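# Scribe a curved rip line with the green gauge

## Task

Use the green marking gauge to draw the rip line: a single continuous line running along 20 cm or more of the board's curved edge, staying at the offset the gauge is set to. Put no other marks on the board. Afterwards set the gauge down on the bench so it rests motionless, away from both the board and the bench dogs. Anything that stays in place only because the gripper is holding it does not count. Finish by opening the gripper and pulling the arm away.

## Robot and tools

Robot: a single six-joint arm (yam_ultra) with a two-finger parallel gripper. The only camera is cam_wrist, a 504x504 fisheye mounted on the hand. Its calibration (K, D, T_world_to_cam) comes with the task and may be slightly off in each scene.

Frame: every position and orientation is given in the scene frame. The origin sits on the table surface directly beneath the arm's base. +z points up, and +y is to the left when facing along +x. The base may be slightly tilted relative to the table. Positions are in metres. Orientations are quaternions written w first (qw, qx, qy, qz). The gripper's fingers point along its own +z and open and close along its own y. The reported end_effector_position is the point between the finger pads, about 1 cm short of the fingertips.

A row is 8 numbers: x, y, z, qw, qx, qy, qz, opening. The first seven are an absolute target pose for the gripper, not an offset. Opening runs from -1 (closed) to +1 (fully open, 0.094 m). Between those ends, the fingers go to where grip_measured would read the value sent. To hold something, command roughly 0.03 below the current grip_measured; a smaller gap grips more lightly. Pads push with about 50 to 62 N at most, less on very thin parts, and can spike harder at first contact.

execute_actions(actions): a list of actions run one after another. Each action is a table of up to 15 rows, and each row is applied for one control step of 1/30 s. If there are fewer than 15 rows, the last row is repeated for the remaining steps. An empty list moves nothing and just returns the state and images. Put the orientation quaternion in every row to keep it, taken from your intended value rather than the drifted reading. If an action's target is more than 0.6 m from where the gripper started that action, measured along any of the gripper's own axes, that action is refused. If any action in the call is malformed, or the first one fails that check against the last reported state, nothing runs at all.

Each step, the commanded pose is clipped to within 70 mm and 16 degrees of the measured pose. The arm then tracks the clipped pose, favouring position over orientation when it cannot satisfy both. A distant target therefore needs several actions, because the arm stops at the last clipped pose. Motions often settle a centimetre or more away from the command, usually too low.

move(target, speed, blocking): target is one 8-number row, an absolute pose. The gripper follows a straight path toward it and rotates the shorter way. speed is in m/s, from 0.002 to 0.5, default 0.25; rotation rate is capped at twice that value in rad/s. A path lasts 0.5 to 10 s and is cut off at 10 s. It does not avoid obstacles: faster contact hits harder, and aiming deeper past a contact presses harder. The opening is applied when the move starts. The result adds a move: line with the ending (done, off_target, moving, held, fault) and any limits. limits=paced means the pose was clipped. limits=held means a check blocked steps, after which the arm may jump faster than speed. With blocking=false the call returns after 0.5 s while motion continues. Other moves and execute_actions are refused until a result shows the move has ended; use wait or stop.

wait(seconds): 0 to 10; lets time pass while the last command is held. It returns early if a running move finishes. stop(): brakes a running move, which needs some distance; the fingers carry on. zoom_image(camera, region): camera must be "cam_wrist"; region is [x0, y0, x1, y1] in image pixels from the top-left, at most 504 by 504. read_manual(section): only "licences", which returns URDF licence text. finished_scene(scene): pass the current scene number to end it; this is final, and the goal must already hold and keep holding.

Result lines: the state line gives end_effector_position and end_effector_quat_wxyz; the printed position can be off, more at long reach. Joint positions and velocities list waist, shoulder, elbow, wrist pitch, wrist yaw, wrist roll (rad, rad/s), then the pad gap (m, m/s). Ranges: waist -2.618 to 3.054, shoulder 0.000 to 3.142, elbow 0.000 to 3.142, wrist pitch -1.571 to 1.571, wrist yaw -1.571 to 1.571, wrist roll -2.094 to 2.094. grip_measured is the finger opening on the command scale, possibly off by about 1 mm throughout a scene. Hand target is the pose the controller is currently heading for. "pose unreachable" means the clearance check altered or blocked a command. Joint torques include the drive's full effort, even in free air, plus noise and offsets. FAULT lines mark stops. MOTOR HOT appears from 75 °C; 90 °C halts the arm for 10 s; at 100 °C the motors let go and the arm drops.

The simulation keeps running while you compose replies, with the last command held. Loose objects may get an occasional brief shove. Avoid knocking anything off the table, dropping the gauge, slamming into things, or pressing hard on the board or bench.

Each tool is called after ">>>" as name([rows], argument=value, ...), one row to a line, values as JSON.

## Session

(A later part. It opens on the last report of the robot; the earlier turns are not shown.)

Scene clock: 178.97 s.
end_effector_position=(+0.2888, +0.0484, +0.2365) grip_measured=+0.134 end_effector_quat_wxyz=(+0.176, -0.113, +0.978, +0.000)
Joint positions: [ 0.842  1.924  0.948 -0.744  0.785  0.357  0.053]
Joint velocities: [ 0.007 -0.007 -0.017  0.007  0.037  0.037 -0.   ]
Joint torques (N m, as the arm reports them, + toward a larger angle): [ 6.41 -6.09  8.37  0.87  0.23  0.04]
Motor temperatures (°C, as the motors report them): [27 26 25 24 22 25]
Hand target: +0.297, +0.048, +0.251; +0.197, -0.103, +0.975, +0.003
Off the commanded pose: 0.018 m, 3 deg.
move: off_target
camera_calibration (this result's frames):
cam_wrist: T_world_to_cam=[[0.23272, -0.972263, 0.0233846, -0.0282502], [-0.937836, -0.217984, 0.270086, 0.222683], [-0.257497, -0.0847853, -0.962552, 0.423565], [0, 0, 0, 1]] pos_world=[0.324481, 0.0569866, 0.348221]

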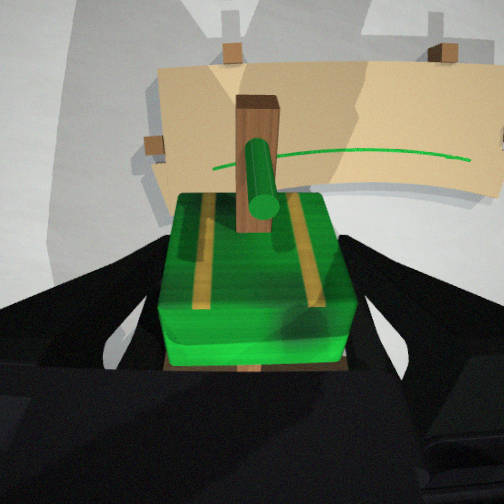

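>>> move(target=[0.29,-0.3,0.17,0,0.3,0.954,0,0.08], speed=0.3)

>>> move(target=[0.06,-0.51,0.14,0,0.95,0.31,0,0.08], speed=0.3)

>>> move(target=[0.04,-0.52,0.05,0,0.992,0.12,0.03,0.08], speed=0.07)

Scene clock: 185.97 s.
end_effector_position=(+0.2786, -0.3046, +0.1653) grip_measured=+0.134 end_effector_quat_wxyz=(+0.005, +0.306, +0.952, -0.013)
Joint positions: [-0.203  1.563  1.339 -0.973  0.719  0.102  0.053]
Joint velocities: [-0.002  0.002  0.012  0.007  0.051 -0.139  0.001]
Joint torques (N m, as the arm reports them, + toward a larger angle): [ 5.49 -7.05  6.98  0.27 -0.03 -0.06]
Motor temperatures (°C, as the motors report them): [27 26 26 24 22 25]
Hand target: +0.284, -0.306, +0.170; +0.012, +0.303, +0.953, -0.009
Off the commanded pose: 0.013 m, 2 deg.
move: off_target
camera_calibration (this result's frames):
cam_wrist: T_world_to_cam=[[-0.577986, -0.816042, 0.00274592, -0.0905944], [-0.669077, 0.475815, 0.570907, 0.242092], [-0.467191, 0.328139, -0.82101, 0.483272], [0, 0, 0, 1]] pos_world=[0.335396, -0.3477, 0.258808]

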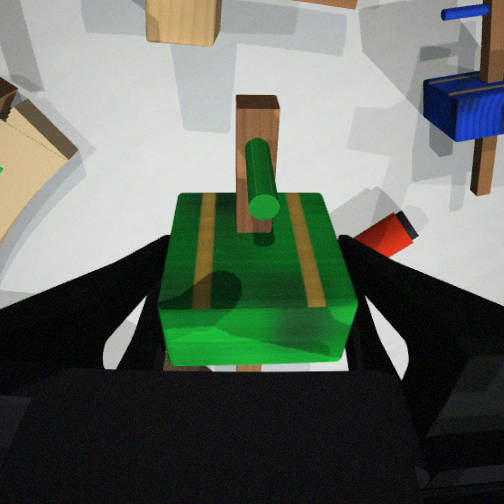

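Scene clock: 189.70 s.
end_effector_position=(+0.0598, -0.5030, +0.1403) grip_measured=+0.134 end_effector_quat_wxyz=(+0.007, +0.946, +0.323, -0.006)
Joint positions: [-1.191  1.494  1.699 -1.001  0.141  1.063  0.053]
Joint velocities: [ 0.002 -0.022 -0.022  0.007 -0.022  0.081 -0.001]
Joint torques (N m, as the arm reports them, + toward a larger angle): [  0.41 -12.33   8.78   0.25   0.01   0.05]
Motor temperatures (°C, as the motors report them): [26 27 26 24 22 25]
Hand target: +0.058, -0.509, +0.145; +0.012, +0.948, +0.317, -0.008
Off the commanded pose: 0.007 m, 2 deg.
move: done
camera_calibration (this result's frames):
cam_wrist: T_world_to_cam=[[-0.616236, 0.787064, -0.0279861, 0.434063], [0.635923, 0.518233, 0.571871, 0.147623], [0.464602, 0.33461, -0.819866, 0.373048], [0, 0, 0, 1]] pos_world=[0.000289571, -0.542964, 0.233576]

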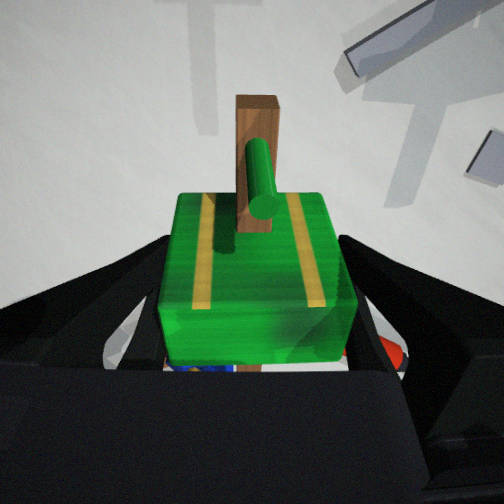

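Scene clock: 193.03 s.
end_effector_position=(+0.0427, -0.5125, +0.0462) grip_measured=+0.134 end_effector_quat_wxyz=(-0.012, +0.991, +0.128, +0.031)
Joint positions: [-1.314  1.713  1.699 -0.818 -0.014  1.377  0.053]
Joint velocities: [ 0.007 -0.012 -0.017 -0.022 -0.037 -0.051 -0.   ]
Joint torques (N m, as the arm reports them, + toward a larger angle): [ -0.26 -13.52   7.67   0.32  -0.04   0.06]
Motor temperatures (°C, as the motors report them): [26 27 26 23 22 25]
Hand target: +0.040, -0.522, +0.050; +0.001, +0.992, +0.121, +0.029
Off the commanded pose: 0.009 m, 2 deg.
move: done
camera_calibration (this result's frames):
cam_wrist: T_world_to_cam=[[-0.259481, 0.965742, -0.00354723, 0.503599], [0.744332, 0.202329, 0.636422, 0.0476281], [0.615337, 0.162499, -0.771333, 0.210123], [0, 0, 0, 1]] pos_world=[-0.0340734, -0.530128, 0.13355]

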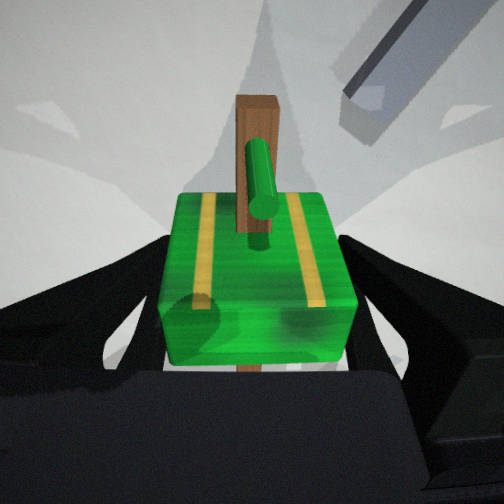

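>>> move(target=[0.042,-0.515,0.043,0,0.992,0.12,0.03,0.08], speed=0.02)

>>> move(target=[0.042,-0.515,0.047,0,0.992,0.12,0.03,0.8], speed=0.02)

>>> move(target=[0.045,-0.51,0.19,0,0.992,0.12,0,0.8], speed=0.2)

Scene clock: 196.47 s.
end_effector_position=(+0.0433, -0.5175, +0.0452) grip_measured=+0.134 end_effector_quat_wxyz=(-0.001, +0.992, +0.125, +0.031)
Joint positions: [-1.314  1.713  1.694 -0.791 -0.015  1.384  0.053]
Joint velocities: [ 0.007  0.002  0.012 -0.037 -0.022 -0.037 -0.   ]
Joint torques (N m, as the arm reports them, + toward a larger angle): [  0.28 -14.06   4.12   0.53  -0.02   0.06]
Motor temperatures (°C, as the motors report them): [26 28 26 23 22 25]
Hand target: +0.042, -0.515, +0.043; -0.000, +0.992, +0.120, +0.030
Off the commanded pose: 0.004 m, 1 deg.
move: done
camera_calibration (this result's frames):
cam_wrist: T_world_to_cam=[[-0.251433, 0.967542, -0.0253672, 0.510114], [0.744504, 0.210087, 0.633701, 0.0530218], [0.618462, 0.140447, -0.773162, 0.19829], [0, 0, 0, 1]] pos_world=[-0.0338506, -0.532545, 0.13265]

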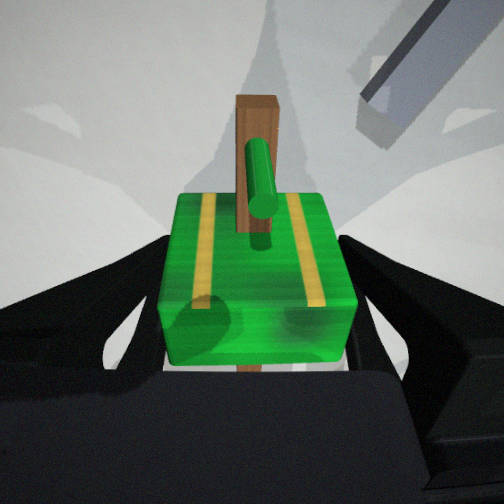

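Scene clock: 197.30 s.
end_effector_position=(+0.0433, -0.5151, +0.0434) grip_measured=+0.797 end_effector_quat_wxyz=(-0.003, +0.992, +0.123, +0.031)
Joint positions: [-1.314  1.713  1.686 -0.787 -0.016  1.387  0.084]
Joint velocities: [-0.017  0.022 -0.007 -0.095  0.051  0.007 -0.   ]
Joint torques (N m, as the arm reports them, + toward a larger angle): [  0.35 -14.77   4.87   0.36  -0.02   0.06]
Motor temperatures (°C, as the motors report them): [26 28 26 23 22 25]
Hand target: +0.042, -0.515, +0.047; -0.000, +0.992, +0.120, +0.030
Off the commanded pose: 0.004 m, 1 deg.
move: done
camera_calibration (this result's frames):
cam_wrist: T_world_to_cam=[[-0.24907, 0.96827, -0.0204098, 0.50786], [0.744987, 0.205015, 0.634793, 0.0509813], [0.618836, 0.142903, -0.772412, 0.197793], [0, 0, 0, 1]] pos_world=[-0.0338887, -0.530463, 0.13078]

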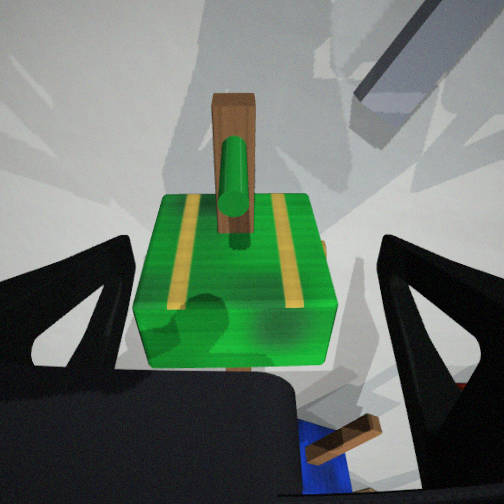

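Scene clock: 198.73 s.
end_effector_position=(+0.0455, -0.5026, +0.1809) grip_measured=+0.797 end_effector_quat_wxyz=(-0.009, +0.993, +0.119, +0.006)
Joint positions: [-1.241  1.476  1.841 -1.191  0.085  1.45   0.084]
Joint velocities: [ 0.007 -0.012  0.002 -0.022  0.051  0.007  0.001]
Joint torques (N m, as the arm reports them, + toward a larger angle): [  1.47 -13.52   8.41   0.16   0.15   0.05]
Motor temperatures (°C, as the motors report them): [26 29 26 23 22 25]
Hand target: +0.046, -0.506, +0.190; -0.001, +0.993, +0.119, +0.001
Off the commanded pose: 0.012 m, 1 deg.
move: off_target
camera_calibration (this result's frames):
cam_wrist: T_world_to_cam=[[-0.242549, 0.970134, -0.00312032, 0.496637], [0.778014, 0.196436, 0.596748, -0.0394559], [0.579538, 0.142313, -0.802423, 0.30774], [0, 0, 0, 1]] pos_world=[-0.0271911, -0.517849, 0.272033]

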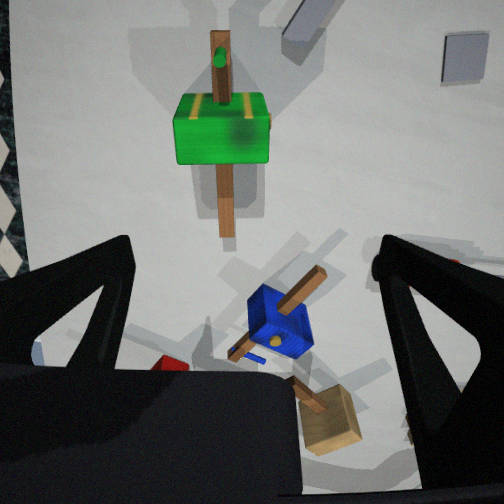

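>>> finished_scene(scene=2)

The scene is finished: the task was done.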